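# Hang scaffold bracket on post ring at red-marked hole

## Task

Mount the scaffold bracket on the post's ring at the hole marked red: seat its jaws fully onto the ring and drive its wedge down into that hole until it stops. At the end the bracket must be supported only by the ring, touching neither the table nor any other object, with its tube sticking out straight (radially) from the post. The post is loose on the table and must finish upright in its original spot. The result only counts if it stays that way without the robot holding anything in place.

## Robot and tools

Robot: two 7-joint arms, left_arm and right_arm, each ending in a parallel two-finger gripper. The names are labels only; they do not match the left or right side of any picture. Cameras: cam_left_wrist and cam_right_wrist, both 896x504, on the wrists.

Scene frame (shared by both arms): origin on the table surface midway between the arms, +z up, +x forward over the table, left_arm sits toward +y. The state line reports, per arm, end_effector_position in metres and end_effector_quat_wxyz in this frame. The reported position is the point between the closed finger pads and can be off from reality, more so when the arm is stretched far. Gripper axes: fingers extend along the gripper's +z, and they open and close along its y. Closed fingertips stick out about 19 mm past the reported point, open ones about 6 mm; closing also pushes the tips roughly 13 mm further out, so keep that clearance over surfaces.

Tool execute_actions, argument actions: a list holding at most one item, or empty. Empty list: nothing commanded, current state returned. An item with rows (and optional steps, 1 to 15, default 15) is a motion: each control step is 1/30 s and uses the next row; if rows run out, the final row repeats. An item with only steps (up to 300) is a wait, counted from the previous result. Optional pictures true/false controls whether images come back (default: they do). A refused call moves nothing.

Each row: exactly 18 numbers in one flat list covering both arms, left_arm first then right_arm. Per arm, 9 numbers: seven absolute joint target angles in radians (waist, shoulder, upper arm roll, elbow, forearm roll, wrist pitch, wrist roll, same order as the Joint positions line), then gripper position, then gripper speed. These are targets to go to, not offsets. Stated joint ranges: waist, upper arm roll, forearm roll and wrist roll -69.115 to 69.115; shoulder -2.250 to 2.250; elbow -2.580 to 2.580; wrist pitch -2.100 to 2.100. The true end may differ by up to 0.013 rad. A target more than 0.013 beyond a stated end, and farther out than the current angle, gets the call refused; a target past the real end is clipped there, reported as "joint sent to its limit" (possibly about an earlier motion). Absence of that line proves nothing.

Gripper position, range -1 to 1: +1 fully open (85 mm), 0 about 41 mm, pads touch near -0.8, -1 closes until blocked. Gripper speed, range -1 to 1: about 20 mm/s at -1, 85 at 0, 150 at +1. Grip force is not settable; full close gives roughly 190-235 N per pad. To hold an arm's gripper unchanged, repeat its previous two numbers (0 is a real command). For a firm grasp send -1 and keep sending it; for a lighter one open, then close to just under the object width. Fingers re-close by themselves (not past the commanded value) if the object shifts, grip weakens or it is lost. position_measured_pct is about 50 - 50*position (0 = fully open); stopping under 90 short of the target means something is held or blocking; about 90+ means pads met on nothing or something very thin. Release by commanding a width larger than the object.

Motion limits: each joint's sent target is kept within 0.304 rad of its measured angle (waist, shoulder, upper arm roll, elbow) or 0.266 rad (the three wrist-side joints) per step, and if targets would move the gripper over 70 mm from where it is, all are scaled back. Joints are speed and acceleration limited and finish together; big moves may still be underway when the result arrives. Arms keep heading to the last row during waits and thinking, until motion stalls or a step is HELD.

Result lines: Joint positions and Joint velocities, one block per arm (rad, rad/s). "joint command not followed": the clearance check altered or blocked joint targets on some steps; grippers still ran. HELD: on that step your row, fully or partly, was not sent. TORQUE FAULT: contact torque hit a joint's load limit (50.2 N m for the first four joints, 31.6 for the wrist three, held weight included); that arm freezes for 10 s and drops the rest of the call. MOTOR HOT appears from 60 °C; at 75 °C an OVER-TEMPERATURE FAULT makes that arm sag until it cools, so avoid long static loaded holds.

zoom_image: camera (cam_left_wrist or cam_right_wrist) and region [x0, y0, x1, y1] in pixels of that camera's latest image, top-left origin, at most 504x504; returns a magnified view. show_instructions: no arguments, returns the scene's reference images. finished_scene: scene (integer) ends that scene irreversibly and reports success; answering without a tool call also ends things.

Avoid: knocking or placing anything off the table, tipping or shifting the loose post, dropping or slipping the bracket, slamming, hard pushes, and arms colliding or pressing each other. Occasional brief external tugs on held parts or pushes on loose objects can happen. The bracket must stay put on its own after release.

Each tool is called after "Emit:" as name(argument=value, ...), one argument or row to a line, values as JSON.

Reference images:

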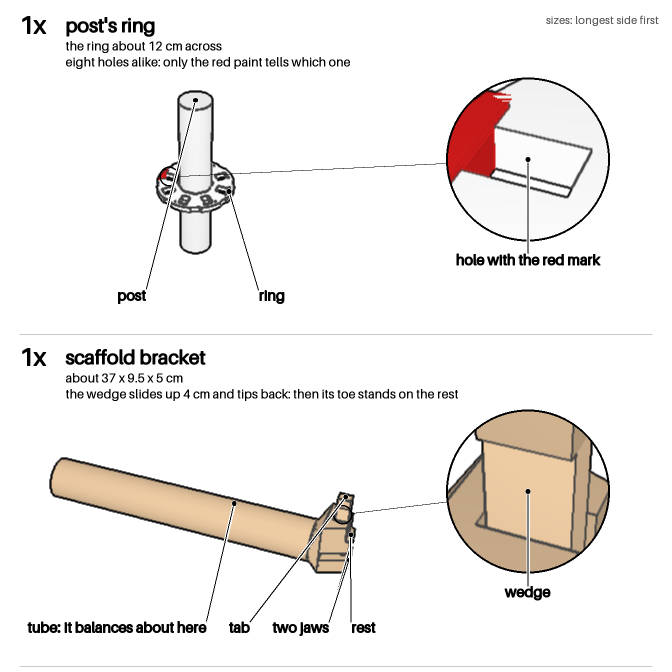

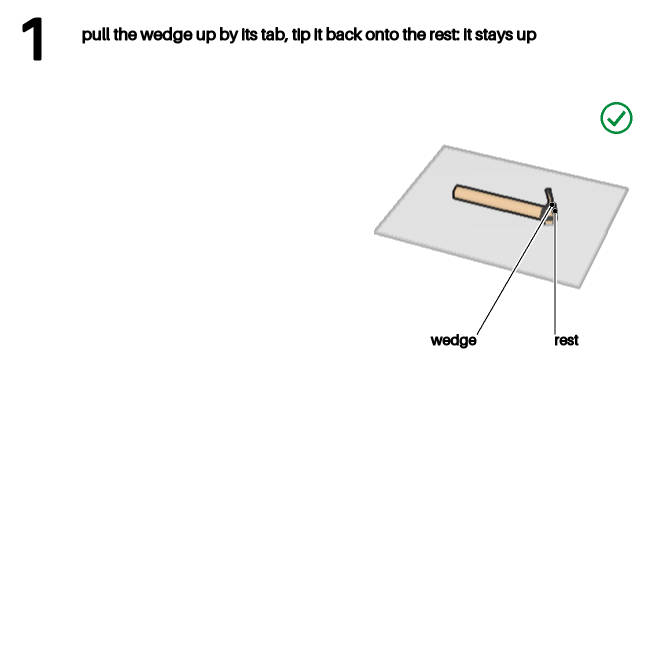

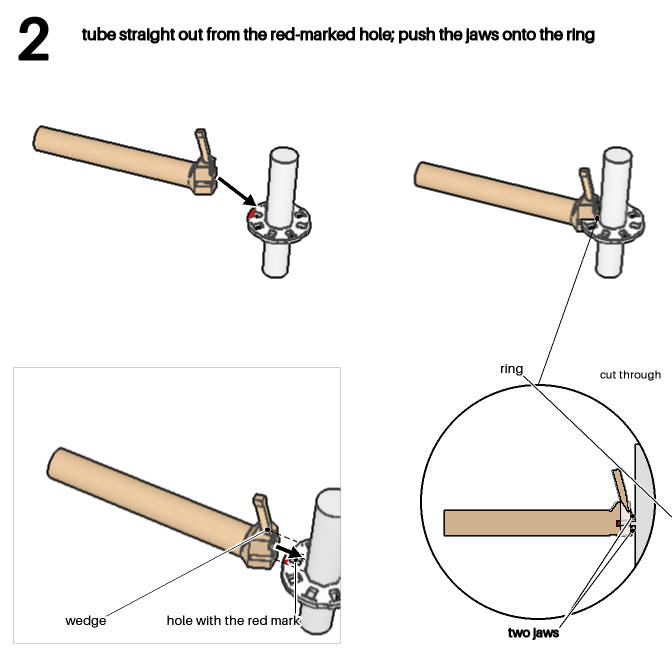

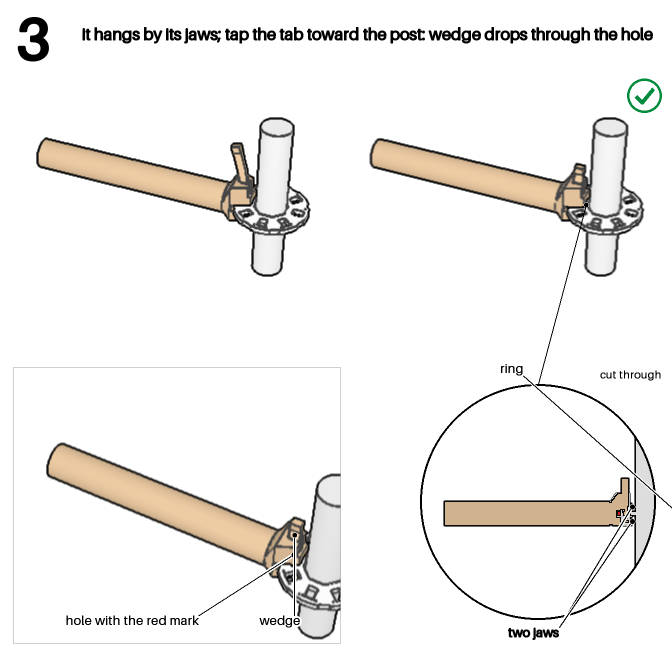

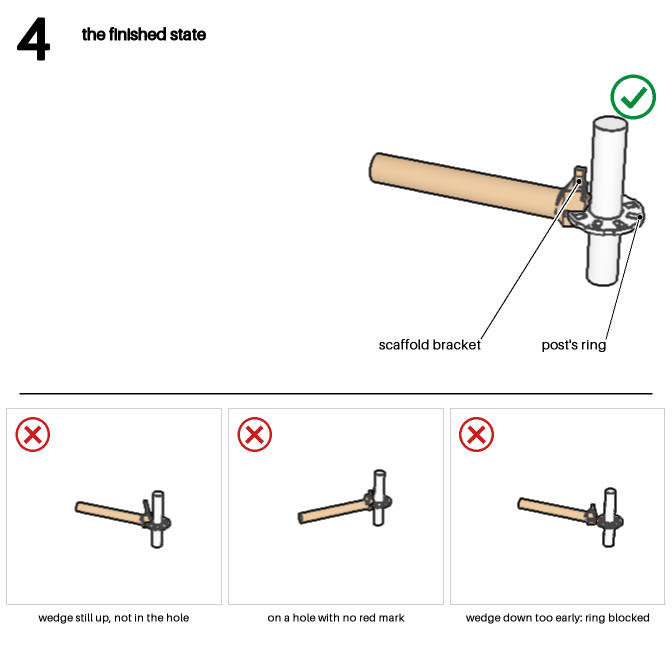

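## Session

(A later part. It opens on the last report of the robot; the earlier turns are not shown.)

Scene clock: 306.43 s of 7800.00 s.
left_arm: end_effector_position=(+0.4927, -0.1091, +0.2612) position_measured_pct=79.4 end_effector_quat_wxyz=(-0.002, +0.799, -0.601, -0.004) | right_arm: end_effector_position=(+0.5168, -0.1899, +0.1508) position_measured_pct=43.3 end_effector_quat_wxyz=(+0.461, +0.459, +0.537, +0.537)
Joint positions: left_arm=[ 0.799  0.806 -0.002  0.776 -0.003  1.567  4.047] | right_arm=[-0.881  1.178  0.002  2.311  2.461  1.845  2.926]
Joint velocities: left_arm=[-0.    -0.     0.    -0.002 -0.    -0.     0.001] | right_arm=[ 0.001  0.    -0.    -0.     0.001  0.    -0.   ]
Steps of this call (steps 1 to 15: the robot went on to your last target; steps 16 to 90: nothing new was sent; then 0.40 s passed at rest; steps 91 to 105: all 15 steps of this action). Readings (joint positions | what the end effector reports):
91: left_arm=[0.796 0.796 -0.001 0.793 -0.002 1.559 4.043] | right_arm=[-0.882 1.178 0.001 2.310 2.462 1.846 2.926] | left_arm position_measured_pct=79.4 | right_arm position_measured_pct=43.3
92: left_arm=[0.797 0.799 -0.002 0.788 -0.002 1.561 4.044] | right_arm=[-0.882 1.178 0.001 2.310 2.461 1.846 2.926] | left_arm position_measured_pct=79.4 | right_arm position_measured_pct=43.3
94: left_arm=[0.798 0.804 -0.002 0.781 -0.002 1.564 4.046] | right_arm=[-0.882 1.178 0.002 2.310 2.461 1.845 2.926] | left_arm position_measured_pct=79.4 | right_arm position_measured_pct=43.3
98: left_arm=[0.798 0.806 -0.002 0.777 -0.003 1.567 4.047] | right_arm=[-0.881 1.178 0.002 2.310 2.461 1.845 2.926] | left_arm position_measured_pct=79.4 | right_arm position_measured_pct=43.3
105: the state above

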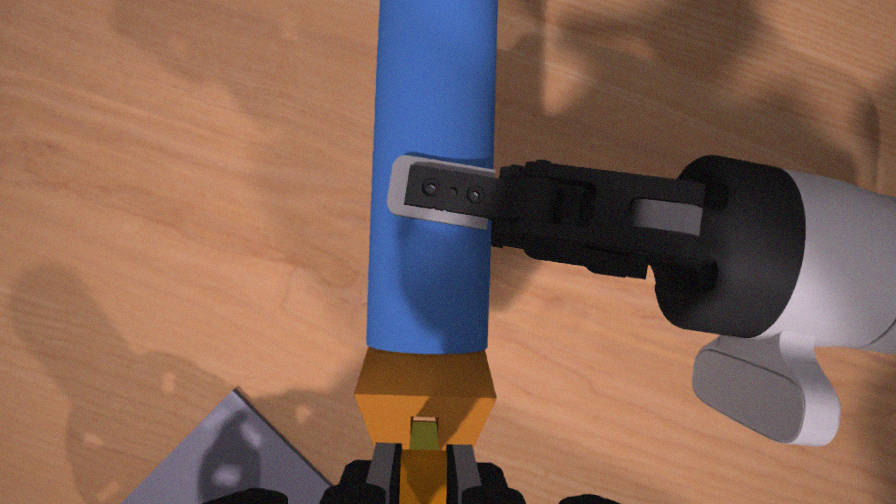

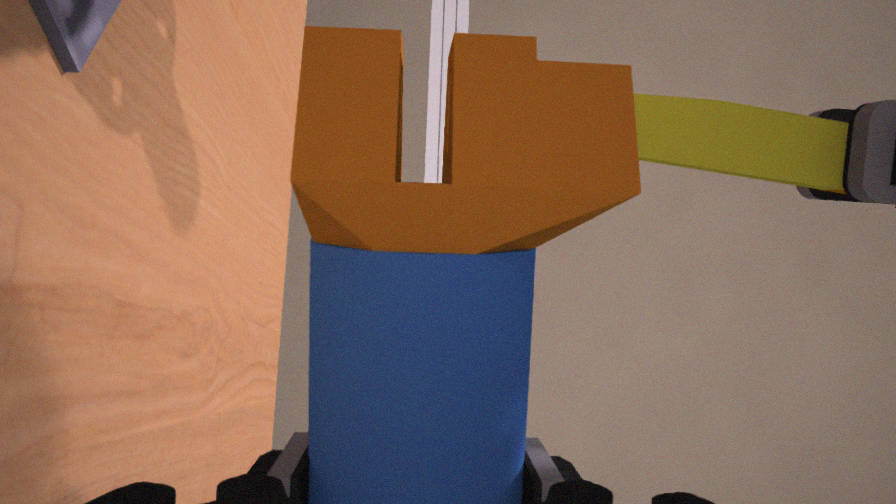

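Emit:
execute_actions(
  actions=[
    {"rows": [[0.8067,0.8219,0.0,0.7417,0.0,1.578,4.0531,-0.605,0.0,-0.8847,1.1786,0.0,2.31,2.4634,1.8454,2.9265,-1,0]], "steps": 15},
  ],
)

Scene clock: 318.23 s of 7800.00 s.
left_arm: end_effector_position=(+0.4945, -0.1148, +0.2605) position_measured_pct=79.4 end_effector_quat_wxyz=(-0.002, +0.799, -0.601, -0.004) | right_arm: end_effector_position=(+0.5169, -0.1899, +0.1509) position_measured_pct=43.3 end_effector_quat_wxyz=(+0.461, +0.459, +0.537, +0.537)
Joint positions: left_arm=[ 0.805  0.823 -0.002  0.744 -0.002  1.582  4.053] | right_arm=[-0.881  1.178  0.002  2.31   2.461  1.845  2.926]
Joint velocities: left_arm=[ 0.    -0.     0.    -0.001  0.     0.001  0.001] | right_arm=[-0.     0.001 -0.     0.001 -0.    -0.001 -0.001]
Steps of this call (steps 1 to 15: the robot went on to your last target; steps 16 to 90: nothing new was sent; then 8.30 s passed at rest; steps 91 to 105: all 15 steps of this action). Readings (joint positions | what the end effector reports):
91: left_arm=[0.799 0.807 -0.002 0.775 -0.003 1.568 4.047] | right_arm=[-0.881 1.178 0.002 2.311 2.461 1.845 2.926] | left_arm position_measured_pct=79.4 | right_arm position_measured_pct=43.3
92: left_arm=[0.800 0.811 -0.002 0.769 -0.003 1.570 4.048] | right_arm=[-0.881 1.178 0.002 2.310 2.461 1.845 2.926] | left_arm position_measured_pct=79.4 | right_arm position_measured_pct=43.3
94: left_arm=[0.803 0.818 -0.002 0.755 -0.002 1.576 4.051] | right_arm=[-0.881 1.178 0.002 2.310 2.461 1.845 2.926] | left_arm position_measured_pct=79.4 | right_arm position_measured_pct=43.3
98: left_arm=[0.804 0.822 -0.002 0.746 -0.002 1.581 4.053] | right_arm=[-0.881 1.178 0.002 2.310 2.461 1.846 2.926] | left_arm position_measured_pct=79.4 | right_arm position_measured_pct=43.3
105: the state above

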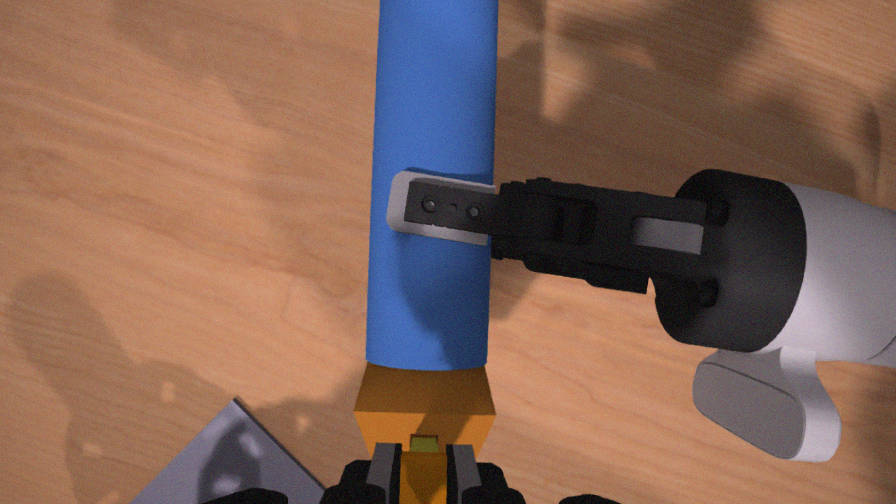

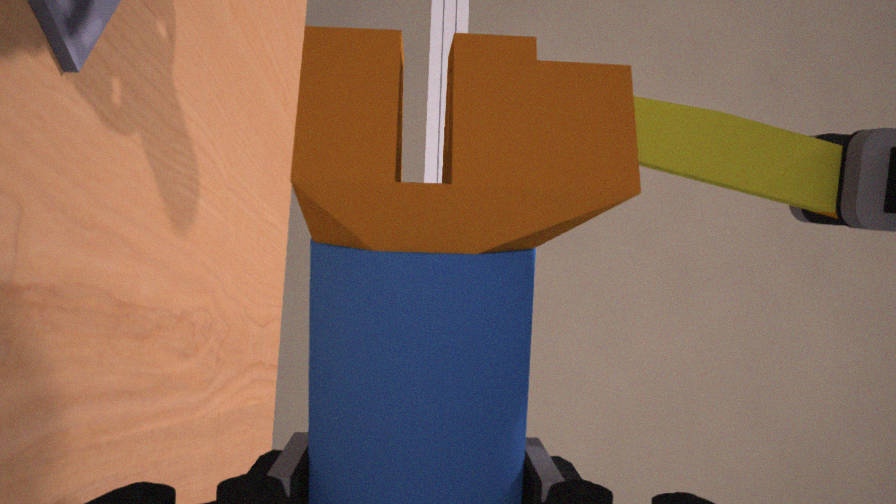

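Emit:
execute_actions(
  actions=[
    {"rows": [[0.8091,0.8287,0.0,0.7291,0.0,1.5838,4.0555,-0.605,0.0,-0.8847,1.1786,0.0,2.31,2.4634,1.8454,2.9265,-1,0]], "steps": 10},
  ],
  pictures=false,
)

Emit:
execute_actions(
  actions=[
    {"rows": [[0.8067,0.8219,0.0,0.7417,0.0,1.578,4.0531,0.0,-0.5,-0.8847,1.1786,0.0,2.31,2.4634,1.8454,2.9265,-1,0]], "steps": 15},
  ],
)

Scene clock: 321.43 s of 7800.00 s.
left_arm: end_effector_position=(+0.4951, -0.1170, +0.2601) position_measured_pct=79.4 end_effector_quat_wxyz=(-0.002, +0.799, -0.601, -0.004) | right_arm: end_effector_position=(+0.5169, -0.1900, +0.1510) position_measured_pct=43.3 end_effector_quat_wxyz=(+0.461, +0.459, +0.537, +0.538)
Joint positions: left_arm=[ 0.807  0.83  -0.002  0.732 -0.003  1.587  4.055] | right_arm=[-0.881  1.178  0.002  2.31   2.46   1.846  2.926]
Joint velocities: left_arm=[ 0.001  0.003 -0.    -0.004 -0.     0.002  0.   ] | right_arm=[ 0.001  0.     0.    -0.    -0.    -0.    -0.001]
Steps of this call (steps 1 to 15: the robot went on to your last target; steps 16 to 86: nothing new was sent; steps 87 to 96: all 10 steps of this action). Readings (joint positions | what the end effector reports):
87: left_arm=[0.805 0.824 -0.002 0.743 -0.003 1.582 4.053] | right_arm=[-0.881 1.178 0.002 2.310 2.461 1.845 2.926] | left_arm position_measured_pct=79.4 | right_arm position_measured_pct=43.3
88: left_arm=[0.806 0.826 -0.002 0.740 -0.003 1.584 4.054] | right_arm=[-0.881 1.178 0.002 2.310 2.461 1.845 2.926] | left_arm position_measured_pct=79.4 | right_arm position_measured_pct=43.3
90: left_arm=[0.806 0.829 -0.002 0.735 -0.003 1.586 4.055] | right_arm=[-0.881 1.178 0.002 2.310 2.461 1.846 2.926] | left_arm position_measured_pct=79.4 | right_arm position_measured_pct=43.3
94: left_arm=[0.807 0.830 -0.002 0.732 -0.003 1.587 4.055] | right_arm=[-0.881 1.178 0.002 2.310 2.460 1.846 2.926] | left_arm position_measured_pct=79.4 | right_arm position_measured_pct=43.3
96: the state above

Scene clock: 321.93 s of 7800.00 s.
left_arm: end_effector_position=(+0.4943, -0.1183, +0.2622) position_measured_pct=56.7 end_effector_quat_wxyz=(+0.000, +0.798, -0.602, -0.000) | right_arm: end_effector_position=(+0.5154, -0.1864, +0.1500) position_measured_pct=43.3 end_effector_quat_wxyz=(+0.458, +0.458, +0.539, +0.539)
Joint positions: left_arm=[0.807 0.822 0.    0.742 0.    1.578 4.053] | right_arm=[-0.885  1.179 -0.     2.31   2.463  1.845  2.927]
Joint velocities: left_arm=[-0.001  0.    -0.     0.001 -0.    -0.001  0.001] | right_arm=[-0.     0.     0.001  0.001  0.    -0.001  0.   ]
Steps of this call (steps 1 to 15: all 15 steps of this action). Readings (joint positions | what the end effector reports):
1: left_arm=[0.807 0.830 -0.002 0.733 -0.003 1.587 4.055] | right_arm=[-0.881 1.178 0.002 2.310 2.460 1.846 2.926] | left_arm position_measured_pct=79.4 | right_arm position_measured_pct=43.3
2: left_arm=[0.806 0.828 -0.002 0.736 -0.002 1.585 4.055] | right_arm=[-0.881 1.178 0.002 2.310 2.461 1.846 2.926] | left_arm position_measured_pct=79.0 | right_arm position_measured_pct=43.3
4: left_arm=[0.806 0.825 -0.001 0.739 -0.000 1.580 4.054] | right_arm=[-0.882 1.178 0.001 2.310 2.463 1.846 2.926] | left_arm position_measured_pct=76.6 | right_arm position_measured_pct=43.3
8: left_arm=[0.807 0.823 0.000 0.741 0.000 1.578 4.053] | right_arm=[-0.884 1.178 -0.000 2.310 2.464 1.845 2.926] | left_arm position_measured_pct=69.4 | right_arm position_measured_pct=43.3
15: the state above

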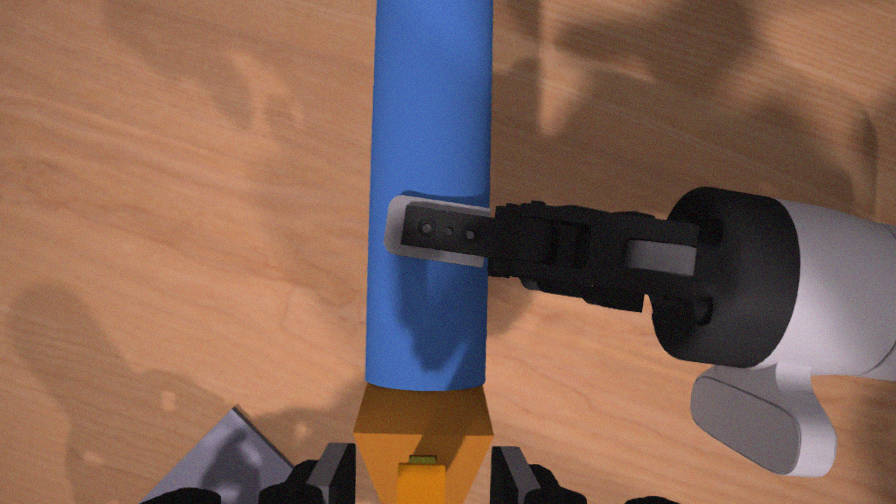

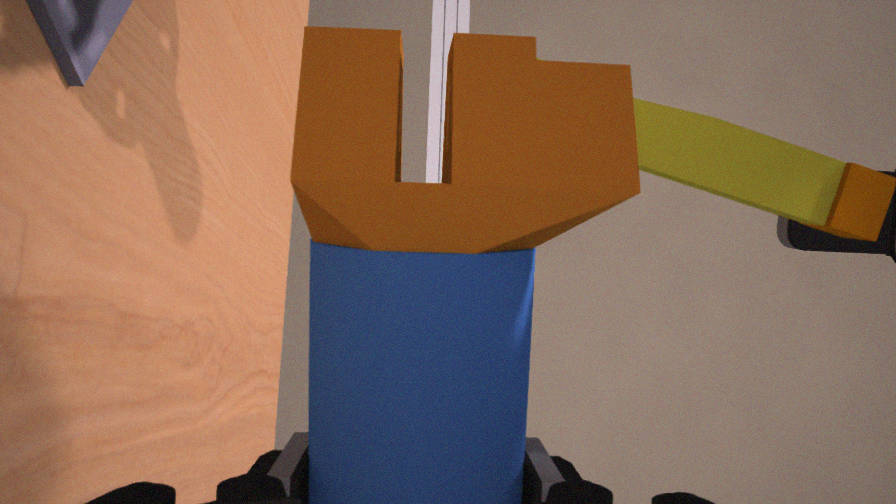

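Emit:
execute_actions(
  actions=[
    {"rows": [[0.8067,0.8387,0.0,0.5554,0.0,1.7475,4.0531,1,0.5,-0.8847,1.1786,0.0,2.31,2.4634,1.8454,2.9265,-1,0]], "steps": 10},
  ],
  pictures=false,
)

Emit:
execute_actions(
  actions=[
    {"rows": [[0.5031,0.7567,0.0,0.7008,0.0,1.6841,3.6238,1,0.5,-0.8962,1.1817,0.0,2.2052,2.4281,1.7665,2.9912,-1,0]], "steps": 6},
  ],
  pictures=false,
)

Emit:
execute_actions(
  actions=[
    {"rows": [[0.5031,0.7567,0.0,0.7008,0.0,1.6841,3.6238,1,0.5,-0.9077,1.1848,0.0,2.1003,2.3929,1.6876,3.0559,-1,0]], "steps": 6},
  ],
  pictures=false,
)

Emit:
execute_actions(
  actions=[
    {"rows": [[0.5031,0.7567,0.0,0.7008,0.0,1.6841,3.6238,1,0.5,-0.9192,1.1879,0.0,1.9955,2.3576,1.6087,3.1207,-1,0]], "steps": 6},
  ],
  pictures=false,
)

Emit:
execute_actions(
  actions=[
    {"rows": [[0.5031,0.7567,0.0,0.7008,0.0,1.6841,3.6238,1,0.5,-0.9307,1.191,0.0,1.8907,2.3224,1.5298,3.1854,-1,0]], "steps": 15},
  ],
)

Scene clock: 347.93 s of 7800.00 s.
left_arm: end_effector_position=(+0.4944, -0.1184, +0.3058) position_measured_pct=19.4 end_effector_quat_wxyz=(+0.000, +0.798, -0.602, +0.000) | right_arm: end_effector_position=(+0.5154, -0.1863, +0.1500) position_measured_pct=43.3 end_effector_quat_wxyz=(+0.458, +0.458, +0.539, +0.539)
Joint positions: left_arm=[0.807 0.836 0.    0.574 0.    1.731 4.053] | right_arm=[-0.885  1.179 -0.     2.31   2.463  1.845  2.927]
Joint velocities: left_arm=[ 0.     0.006  0.001 -0.362 -0.001  0.338  0.   ] | right_arm=[ 0. -0. -0. -0. -0.  0.  0.]
Steps of this call (steps 1 to 15: the robot went on to your last target; steps 16 to 90: nothing new was sent; then 22.67 s passed at rest; steps 91 to 100: all 10 steps of this action). Readings (joint positions | what the end effector reports):
91: left_arm=[0.807 0.822 -0.000 0.741 -0.000 1.579 4.053] | right_arm=[-0.885 1.179 -0.000 2.310 2.463 1.845 2.927] | left_arm position_measured_pct=50.0 | right_arm position_measured_pct=43.3
92: left_arm=[0.807 0.823 -0.000 0.735 -0.000 1.584 4.053] | right_arm=[-0.885 1.179 -0.000 2.310 2.463 1.845 2.927] | left_arm position_measured_pct=48.8 | right_arm position_measured_pct=43.3
94: left_arm=[0.807 0.827 -0.000 0.708 -0.000 1.608 4.053] | right_arm=[-0.885 1.179 -0.000 2.310 2.463 1.845 2.927] | left_arm position_measured_pct=43.3 | right_arm position_measured_pct=43.3
98: left_arm=[0.807 0.835 -0.000 0.608 -0.000 1.700 4.053] | right_arm=[-0.885 1.179 -0.000 2.310 2.463 1.845 2.927] | left_arm position_measured_pct=27.8 | right_arm position_measured_pct=43.3
100: the state above

Scene clock: 348.13 s of 7800.00 s.
left_arm: end_effector_position=(+0.5209, -0.0779, +0.3164) position_measured_pct=0.8 end_effector_quat_wxyz=(+0.000, +0.801, -0.598, +0.007) | right_arm: end_effector_position=(+0.5294, -0.1773, +0.1446) position_measured_pct=43.3 end_effector_quat_wxyz=(+0.468, +0.461, +0.533, +0.533)
Joint positions: left_arm=[0.727 0.813 0.002 0.586 0.001 1.728 3.986] | right_arm=[-0.893  1.181  0.     2.239  2.44   1.793  2.97 ]
Joint velocities: left_arm=[-0.666 -0.176 -0.04   0.366 -0.036 -0.13  -0.666] | right_arm=[-0.048  0.013 -0.008 -0.47  -0.144 -0.374  0.309]
Steps of this call (steps 1 to 6: all 6 steps of this action). Readings (joint positions | what the end effector reports):
1: left_arm=[0.806 0.836 0.000 0.565 0.000 1.740 4.053] | right_arm=[-0.885 1.179 0.000 2.309 2.463 1.845 2.927] | left_arm position_measured_pct=15.5 | right_arm position_measured_pct=43.3
2: left_arm=[0.800 0.833 0.001 0.561 0.001 1.741 4.049] | right_arm=[-0.886 1.179 0.000 2.304 2.461 1.841 2.930] | left_arm position_measured_pct=11.1 | right_arm position_measured_pct=43.3
4: left_arm=[0.772 0.825 0.003 0.566 0.002 1.737 4.026] | right_arm=[-0.889 1.180 0.000 2.277 2.451 1.821 2.946] | left_arm position_measured_pct=3.6 | right_arm position_measured_pct=43.3
6: the state above

Scene clock: 348.33 s of 7800.00 s.
left_arm: end_effector_position=(+0.5516, -0.0048, +0.3152) position_measured_pct=0.0 end_effector_quat_wxyz=(-0.000, +0.787, -0.616, +0.003) | right_arm: end_effector_position=(+0.5506, -0.1614, +0.1369) position_measured_pct=43.3 end_effector_quat_wxyz=(+0.480, +0.469, +0.525, +0.524)
Joint positions: left_arm=[0.6   0.782 0.001 0.652 0.    1.703 3.811] | right_arm=[-0.904  1.184 -0.     2.129  2.403  1.709  3.038]
Joint velocities: left_arm=[-0.637 -0.16  -0.003  0.32  -0.004 -0.124 -1.162] | right_arm=[-0.043  0.01  -0.004 -0.41  -0.129 -0.316  0.261]
Steps of this call (steps 1 to 6: all 6 steps of this action). Readings (joint positions | what the end effector reports):
1: left_arm=[0.706 0.808 0.001 0.598 0.000 1.724 3.963] | right_arm=[-0.894 1.181 -0.000 2.224 2.435 1.781 2.979] | left_arm position_measured_pct=0.4 | right_arm position_measured_pct=43.3
2: left_arm=[0.684 0.803 0.000 0.609 0.000 1.719 3.939] | right_arm=[-0.896 1.182 -0.000 2.206 2.428 1.767 2.991] | left_arm position_measured_pct=0.4 | right_arm position_measured_pct=43.3
4: left_arm=[0.642 0.792 0.001 0.631 0.001 1.711 3.882] | right_arm=[-0.901 1.183 0.000 2.163 2.414 1.735 3.017] | left_arm position_measured_pct=0.0 | right_arm position_measured_pct=43.3
6: the state above

Scene clock: 348.53 s of 7800.00 s.
left_arm: end_effector_position=(+0.5669, +0.0471, +0.3143) position_measured_pct=0.0 end_effector_quat_wxyz=(-0.001, +0.760, -0.649, -0.001) | right_arm: end_effector_position=(+0.5703, -0.1441, +0.1315) position_measured_pct=43.3 end_effector_quat_wxyz=(+0.487, +0.477, +0.517, +0.517)
Joint positions: left_arm=[ 0.513  0.76  -0.002  0.696 -0.001  1.686  3.637] | right_arm=[-0.916  1.187 -0.     2.024  2.368  1.63   3.103]
Joint velocities: left_arm=[-0.134 -0.032 -0.002  0.073 -0.001 -0.029 -0.296] | right_arm=[-0.045  0.008 -0.007 -0.409 -0.125 -0.314  0.255]
Steps of this call (steps 1 to 6: all 6 steps of this action). Readings (joint positions | what the end effector reports):
1: left_arm=[0.579 0.776 0.000 0.663 0.000 1.699 3.771] | right_arm=[-0.906 1.184 -0.000 2.116 2.399 1.699 3.047] | left_arm position_measured_pct=0.0 | right_arm position_measured_pct=43.3
2: left_arm=[0.559 0.771 -0.000 0.673 -0.000 1.695 3.733] | right_arm=[-0.908 1.185 -0.000 2.099 2.392 1.687 3.056] | left_arm position_measured_pct=0.0 | right_arm position_measured_pct=43.3
4: left_arm=[0.529 0.764 -0.001 0.688 -0.001 1.689 3.671] | right_arm=[-0.912 1.186 0.000 2.058 2.378 1.656 3.082] | left_arm position_measured_pct=0.0 | right_arm position_measured_pct=43.3
6: the state above

Scene clock: 349.03 s of 7800.00 s.
left_arm: end_effector_position=(+0.5680, +0.0519, +0.3150) position_measured_pct=0.0 end_effector_quat_wxyz=(+0.000, +0.759, -0.651, -0.000) | right_arm: end_effector_position=(+0.5941, -0.1187, +0.1271) position_measured_pct=43.3 end_effector_quat_wxyz=(+0.490, +0.490, +0.510, +0.510)
Joint positions: left_arm=[ 0.503  0.757 -0.     0.701 -0.     1.684  3.624] | right_arm=[-0.931  1.191  0.     1.891  2.322  1.53   3.185]
Joint velocities: left_arm=[-0.001 -0.002  0.     0.    -0.    -0.001 -0.   ] | right_arm=[ 0.001  0.002  0.001 -0.005  0.001 -0.004  0.001]
Steps of this call (steps 1 to 15: all 15 steps of this action). Readings (joint positions | what the end effector reports):
1: left_arm=[0.510 0.759 -0.002 0.698 -0.001 1.685 3.630] | right_arm=[-0.917 1.187 -0.000 2.011 2.363 1.620 3.112] | left_arm position_measured_pct=0.0 | right_arm position_measured_pct=43.3
2: left_arm=[0.508 0.759 -0.001 0.699 -0.001 1.685 3.627] | right_arm=[-0.919 1.188 -0.000 1.994 2.357 1.608 3.121] | left_arm position_measured_pct=0.0 | right_arm position_measured_pct=43.3
4: left_arm=[0.506 0.758 -0.000 0.700 -0.000 1.684 3.625] | right_arm=[-0.924 1.190 0.000 1.953 2.343 1.577 3.147] | left_arm position_measured_pct=0.0 | right_arm position_measured_pct=43.3
8: left_arm=[0.504 0.757 -0.000 0.701 -0.000 1.684 3.624] | right_arm=[-0.930 1.190 -0.000 1.900 2.326 1.536 3.180] | left_arm position_measured_pct=0.0 | right_arm position_measured_pct=43.3
15: the state above

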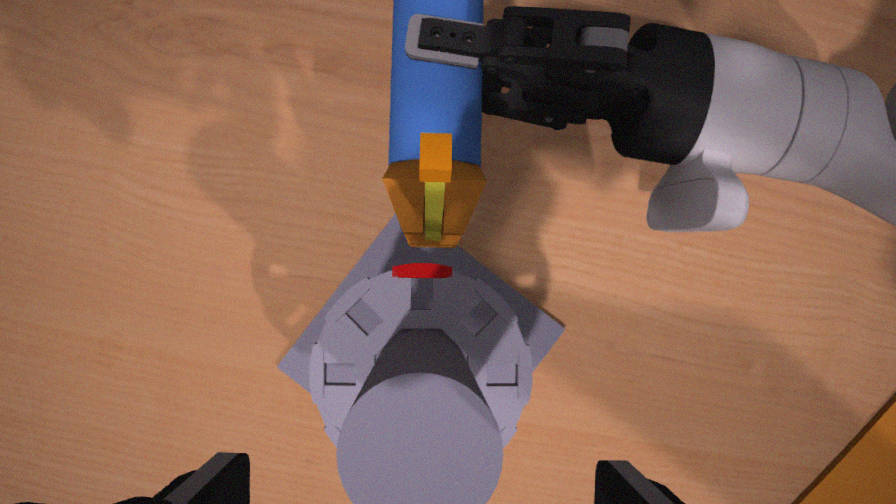

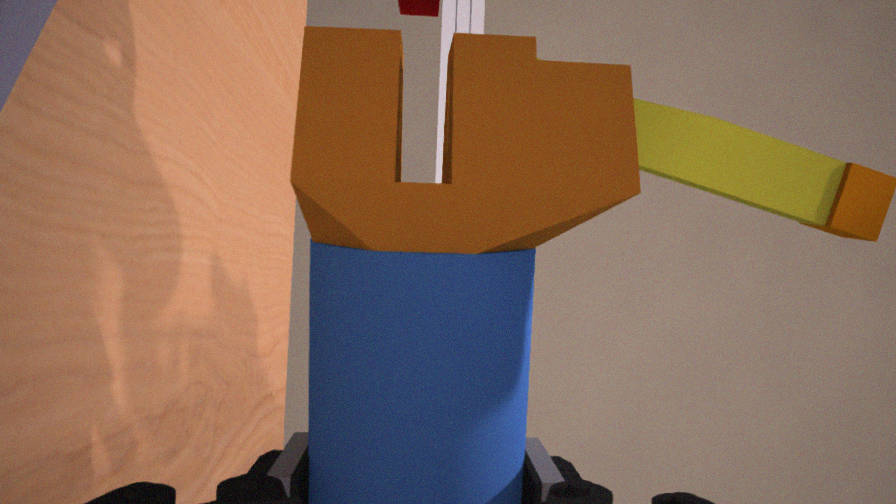

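Emit:
zoom_image(
  camera="cam_right_wrist",
  region=[370, 0, 500, 200],
)

Emit:
zoom_image(
  camera="cam_left_wrist",
  region=[340, 100, 520, 340],
)

Region (370, 0, 500, 200) of cam_right_wrist's 896x504 image, scaled by 2.520; it fills the left 328 columns of this view, and the rest is white.

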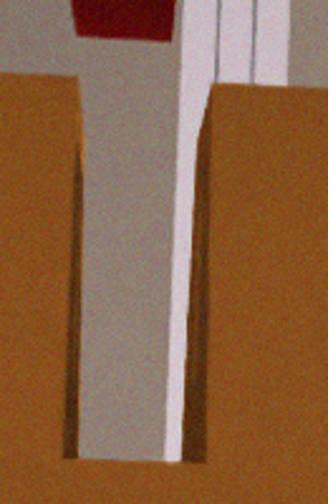

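Region (340, 100, 520, 340) of cam_left_wrist's 896x504 image, scaled by 2.100; it fills the left 378 columns of this view, and the rest is white.

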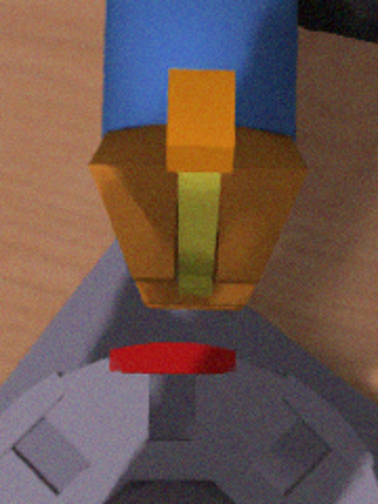

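Emit:
execute_actions(
  actions=[
    {"rows": [[0.5031,0.7534,0.0,0.8982,0.0,1.49,3.6238,1,0.5,-0.9097,1.1956,0.0,1.8804,2.3606,1.5242,3.1877,-1,0]], "steps": 13},
  ],
  pictures=false,
)

Emit:
execute_actions(
  actions=[
    {"rows": [[0.5031,0.7534,0.0,0.8982,0.0,1.49,3.6238,0.06,0.3,-0.9097,1.1956,0.0,1.8804,2.3606,1.5242,3.1877,-1,0]], "steps": 15},
  ],
)

Scene clock: 375.43 s of 7800.00 s.
left_arm: end_effector_position=(+0.5682, +0.0519, +0.2545) position_measured_pct=0.0 end_effector_quat_wxyz=(+0.000, +0.759, -0.651, -0.001) | right_arm: end_effector_position=(+0.6015, -0.1173, +0.1254) position_measured_pct=43.3 end_effector_quat_wxyz=(+0.486, +0.486, +0.514, +0.514)
Joint positions: left_arm=[ 0.503  0.756 -0.     0.896 -0.     1.492  3.624] | right_arm=[-0.91   1.195 -0.     1.88   2.36   1.524  3.188]
Joint velocities: left_arm=[-0.001 -0.003  0.     0.043  0.    -0.038 -0.   ] | right_arm=[ 0.004  0.001  0.001  0.001 -0.002  0.     0.   ]
Steps of this call (steps 1 to 15: the robot went on to your last target; steps 16 to 90: nothing new was sent; then 22.97 s passed at rest; steps 91 to 103: all 13 steps of this action). Readings (joint positions | what the end effector reports):
91: left_arm=[0.503 0.757 0.000 0.702 0.000 1.683 3.624] | right_arm=[-0.929 1.191 -0.000 1.890 2.324 1.530 3.186] | left_arm position_measured_pct=0.0 | right_arm position_measured_pct=43.3
92: left_arm=[0.503 0.756 0.000 0.707 0.000 1.678 3.624] | right_arm=[-0.924 1.192 -0.001 1.888 2.332 1.529 3.186] | left_arm position_measured_pct=0.0 | right_arm position_measured_pct=43.3
94: left_arm=[0.503 0.754 0.000 0.734 0.000 1.652 3.624] | right_arm=[-0.915 1.195 0.000 1.884 2.349 1.526 3.187] | left_arm position_measured_pct=0.0 | right_arm position_measured_pct=43.3
98: left_arm=[0.503 0.753 0.000 0.838 0.000 1.549 3.624] | right_arm=[-0.911 1.195 0.000 1.881 2.359 1.524 3.188] | left_arm position_measured_pct=0.0 | right_arm position_measured_pct=43.3
103: the state above

Scene clock: 375.93 s of 7800.00 s.
left_arm: end_effector_position=(+0.5687, +0.0521, +0.2556) position_measured_pct=42.1 end_effector_quat_wxyz=(-0.001, +0.759, -0.651, +0.001) | right_arm: end_effector_position=(+0.6016, -0.1175, +0.1253) position_measured_pct=43.3 end_effector_quat_wxyz=(+0.486, +0.486, +0.514, +0.514)
Joint positions: left_arm=[ 0.503  0.753 -0.     0.897 -0.     1.489  3.624] | right_arm=[-0.91   1.196 -0.     1.88   2.361  1.524  3.188]
Joint velocities: left_arm=[-0.    -0.002  0.     0.     0.    -0.002  0.   ] | right_arm=[ 0.     0.     0.     0.    -0.001 -0.     0.   ]
Steps of this call (steps 1 to 15: all 15 steps of this action). Readings (joint positions | what the end effector reports):
1: left_arm=[0.503 0.755 -0.000 0.897 -0.000 1.491 3.624] | right_arm=[-0.910 1.196 0.000 1.880 2.360 1.524 3.188] | left_arm position_measured_pct=0.0 | right_arm position_measured_pct=43.3
2: left_arm=[0.503 0.755 -0.000 0.897 -0.000 1.490 3.624] | right_arm=[-0.910 1.196 0.000 1.880 2.361 1.524 3.188] | left_arm position_measured_pct=0.8 | right_arm position_measured_pct=43.3
4: left_arm=[0.503 0.754 -0.000 0.898 0.000 1.490 3.624] | right_arm=[-0.910 1.196 0.000 1.880 2.361 1.524 3.188] | left_arm position_measured_pct=6.0 | right_arm position_measured_pct=43.3
8: left_arm=[0.503 0.754 0.000 0.898 0.000 1.490 3.624] | right_arm=[-0.910 1.196 0.000 1.880 2.361 1.524 3.188] | left_arm position_measured_pct=19.8 | right_arm position_measured_pct=43.3
15: the state above

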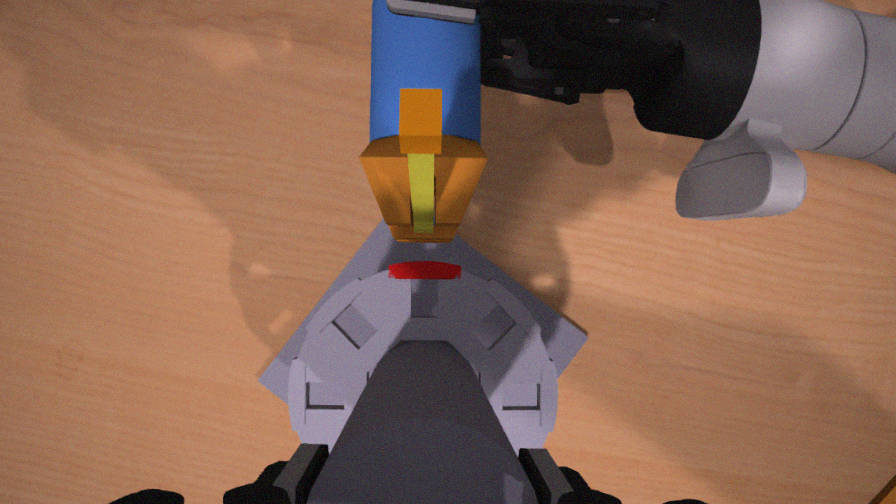

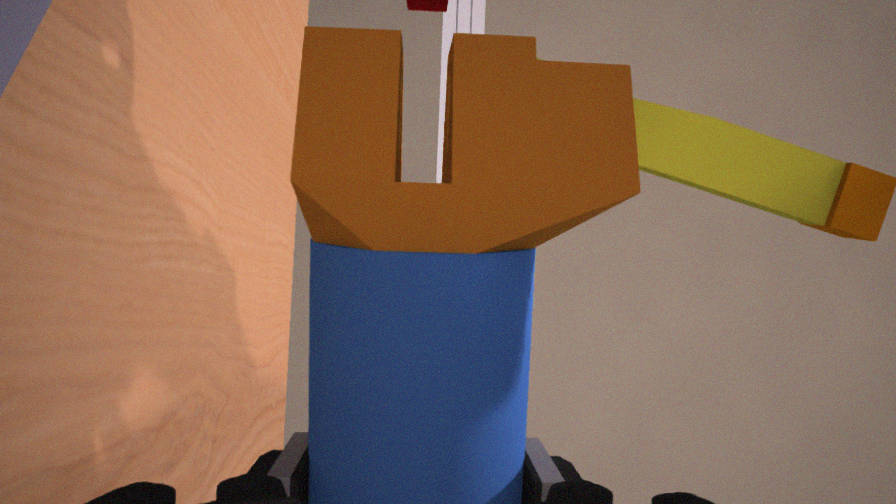

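Emit:
execute_actions(
  actions=[
    {"rows": [[0.5031,0.7534,0.0,0.8982,0.0,1.49,3.6238,0.06,0.3,-0.9252,1.1968,0.0,1.8636,2.3444,1.5146,3.2001,-1,0]], "steps": 6},
  ],
  pictures=false,
)

Emit:
execute_actions(
  actions=[
    {"rows": [[0.5031,0.7534,0.0,0.8982,0.0,1.49,3.6238,0.06,0.3,-0.9407,1.1981,0.0,1.8468,2.3282,1.505,3.2125,-1,0]], "steps": 12},
  ],
)

Scene clock: 380.47 s of 7800.00 s.
left_arm: end_effector_position=(+0.5687, +0.0521, +0.2556) position_measured_pct=42.1 end_effector_quat_wxyz=(-0.001, +0.759, -0.651, +0.001) | right_arm: end_effector_position=(+0.6004, -0.1097, +0.1253) position_measured_pct=43.3 end_effector_quat_wxyz=(+0.486, +0.486, +0.514, +0.514)
Joint positions: left_arm=[ 0.503  0.753 -0.     0.897 -0.     1.489  3.624] | right_arm=[-0.923  1.197 -0.001  1.865  2.347  1.516  3.199]
Joint velocities: left_arm=[ 0.     0.     0.     0.     0.    -0.001  0.   ] | right_arm=[-0.027  0.001 -0.001 -0.027 -0.024 -0.015  0.018]
Steps of this call (steps 1 to 15: the robot went on to your last target; steps 16 to 90: nothing new was sent; then 1.33 s passed at rest; steps 91 to 96: all 6 steps of this action). Readings (joint positions | what the end effector reports):
91: left_arm=[0.503 0.753 -0.000 0.897 -0.000 1.489 3.624] | right_arm=[-0.911 1.196 0.000 1.879 2.359 1.524 3.188] | left_arm position_measured_pct=42.1 | right_arm position_measured_pct=43.3
92: left_arm=[0.503 0.753 -0.000 0.897 -0.000 1.489 3.624] | right_arm=[-0.915 1.196 0.001 1.875 2.354 1.521 3.191] | left_arm position_measured_pct=42.1 | right_arm position_measured_pct=43.3
94: left_arm=[0.503 0.753 -0.000 0.897 -0.000 1.489 3.624] | right_arm=[-0.921 1.197 0.000 1.868 2.349 1.517 3.197] | left_arm position_measured_pct=42.1 | right_arm position_measured_pct=43.3
96: the state above

Scene clock: 380.87 s of 7800.00 s.
left_arm: end_effector_position=(+0.5687, +0.0521, +0.2556) position_measured_pct=42.1 end_effector_quat_wxyz=(-0.001, +0.759, -0.651, +0.001) | right_arm: end_effector_position=(+0.5991, -0.1009, +0.1254) position_measured_pct=43.3 end_effector_quat_wxyz=(+0.486, +0.485, +0.514, +0.514)
Joint positions: left_arm=[ 0.503  0.753 -0.     0.897 -0.     1.489  3.624] | right_arm=[-0.94   1.198  0.     1.847  2.328  1.505  3.212]
Joint velocities: left_arm=[ 0.    -0.    -0.     0.    -0.001 -0.001 -0.   ] | right_arm=[-0.004  0.    -0.    -0.002 -0.004 -0.     0.001]
Steps of this call (steps 1 to 12: all 12 steps of this action). Readings (joint positions | what the end effector reports):
1: left_arm=[0.503 0.753 -0.000 0.897 -0.000 1.489 3.624] | right_arm=[-0.925 1.197 -0.000 1.864 2.345 1.515 3.200] | left_arm position_measured_pct=42.1 | right_arm position_measured_pct=43.3
2: left_arm=[0.503 0.753 -0.000 0.897 -0.000 1.489 3.624] | right_arm=[-0.929 1.197 0.001 1.859 2.339 1.512 3.203] | left_arm position_measured_pct=42.1 | right_arm position_measured_pct=43.3
4: left_arm=[0.503 0.753 -0.000 0.897 -0.000 1.489 3.624] | right_arm=[-0.936 1.198 0.000 1.852 2.333 1.508 3.209] | left_arm position_measured_pct=42.1 | right_arm position_measured_pct=43.3
8: left_arm=[0.503 0.753 -0.000 0.897 -0.000 1.489 3.624] | right_arm=[-0.940 1.198 -0.000 1.848 2.329 1.505 3.212] | left_arm position_measured_pct=42.1 | right_arm position_measured_pct=43.3
12: the state above

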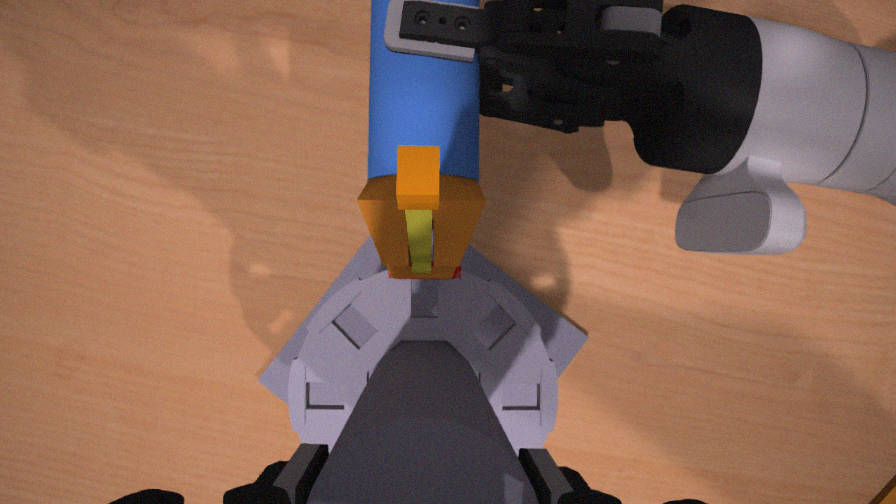

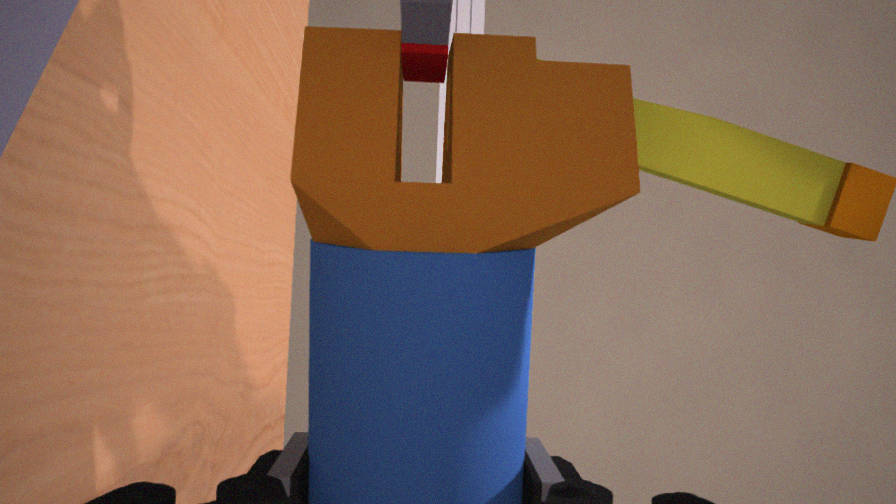

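Emit:
execute_actions(
  actions=[
    {"rows": [[0.5031,0.7534,0.0,0.8982,0.0,1.49,3.6238,0.06,0.3,-0.9646,1.1999,0.0,1.8241,2.3033,1.4927,3.2297,-1,0]], "steps": 7},
  ],
  pictures=false,
)

Emit:
execute_actions(
  actions=[
    {"rows": [[0.5031,0.7534,0.0,0.8982,0.0,1.49,3.6238,0.06,0.3,-0.9836,1.2013,0.0,1.8059,2.2833,1.4829,3.2434,-1,0]], "steps": 12},
  ],
)

Scene clock: 391.07 s of 7800.00 s.
left_arm: end_effector_position=(+0.5687, +0.0521, +0.2556) position_measured_pct=42.1 end_effector_quat_wxyz=(-0.001, +0.759, -0.651, +0.001) | right_arm: end_effector_position=(+0.5960, -0.0888, +0.1253) position_measured_pct=43.3 end_effector_quat_wxyz=(+0.486, +0.485, +0.514, +0.514)
Joint positions: left_arm=[ 0.503  0.753 -0.     0.897 -0.     1.489  3.624] | right_arm=[-0.963  1.2   -0.001  1.826  2.306  1.493  3.229]
Joint velocities: left_arm=[ 0.    -0.001  0.     0.     0.     0.    -0.   ] | right_arm=[-0.028  0.001  0.005 -0.025 -0.03  -0.012  0.015]
Steps of this call (steps 1 to 15: the robot went on to your last target; steps 16 to 90: nothing new was sent; then 6.97 s passed at rest; steps 91 to 97: all 7 steps of this action). Readings (joint positions | what the end effector reports):
91: left_arm=[0.503 0.753 -0.000 0.897 -0.000 1.489 3.624] | right_arm=[-0.942 1.198 0.000 1.846 2.327 1.505 3.213] | left_arm position_measured_pct=42.1 | right_arm position_measured_pct=43.3
92: left_arm=[0.503 0.753 -0.000 0.897 -0.000 1.489 3.624] | right_arm=[-0.947 1.199 0.002 1.841 2.320 1.502 3.216] | left_arm position_measured_pct=42.1 | right_arm position_measured_pct=43.3
94: left_arm=[0.503 0.753 -0.000 0.897 -0.000 1.489 3.624] | right_arm=[-0.957 1.200 0.001 1.831 2.311 1.497 3.224] | left_arm position_measured_pct=42.1 | right_arm position_measured_pct=43.3
97: the state above

Scene clock: 391.47 s of 7800.00 s.
left_arm: end_effector_position=(+0.5687, +0.0521, +0.2556) position_measured_pct=42.1 end_effector_quat_wxyz=(-0.001, +0.759, -0.651, +0.001) | right_arm: end_effector_position=(+0.5933, -0.0790, +0.1254) position_measured_pct=43.3 end_effector_quat_wxyz=(+0.486, +0.486, +0.514, +0.514)
Joint positions: left_arm=[ 0.503  0.753 -0.     0.897 -0.     1.489  3.624] | right_arm=[-0.983  1.201 -0.     1.806  2.283  1.483  3.243]
Joint velocities: left_arm=[ 0.    -0.002  0.     0.     0.001 -0.    -0.   ] | right_arm=[-0.003  0.     0.001 -0.002 -0.003 -0.001  0.   ]
Steps of this call (steps 1 to 12: all 12 steps of this action). Readings (joint positions | what the end effector reports):
1: left_arm=[0.503 0.753 -0.000 0.897 -0.000 1.489 3.624] | right_arm=[-0.965 1.200 -0.000 1.824 2.304 1.493 3.230] | left_arm position_measured_pct=42.1 | right_arm position_measured_pct=43.3
2: left_arm=[0.503 0.753 -0.000 0.897 -0.000 1.489 3.624] | right_arm=[-0.970 1.201 0.001 1.820 2.297 1.490 3.233] | left_arm position_measured_pct=42.1 | right_arm position_measured_pct=43.3
4: left_arm=[0.503 0.753 -0.000 0.897 -0.000 1.489 3.624] | right_arm=[-0.977 1.201 0.000 1.812 2.289 1.486 3.239] | left_arm position_measured_pct=42.1 | right_arm position_measured_pct=43.3
8: left_arm=[0.503 0.753 -0.000 0.897 -0.000 1.489 3.624] | right_arm=[-0.983 1.201 -0.001 1.807 2.285 1.483 3.243] | left_arm position_measured_pct=42.1 | right_arm position_measured_pct=43.3
12: the state above

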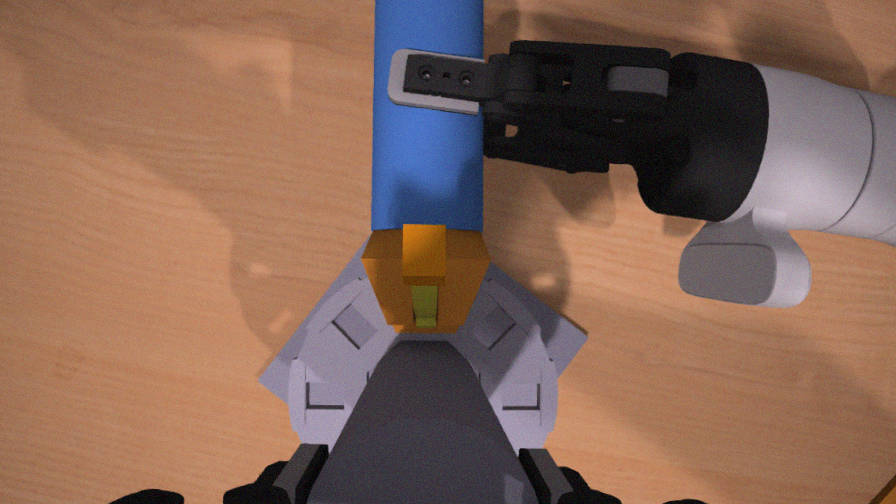

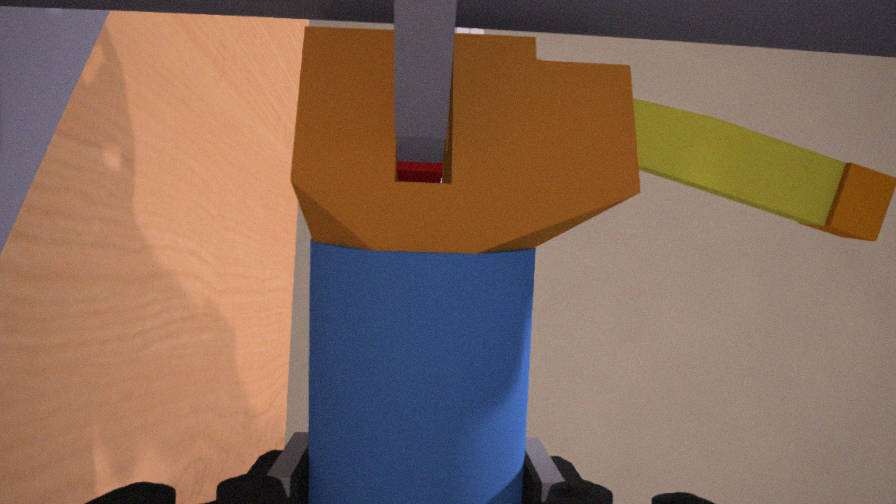

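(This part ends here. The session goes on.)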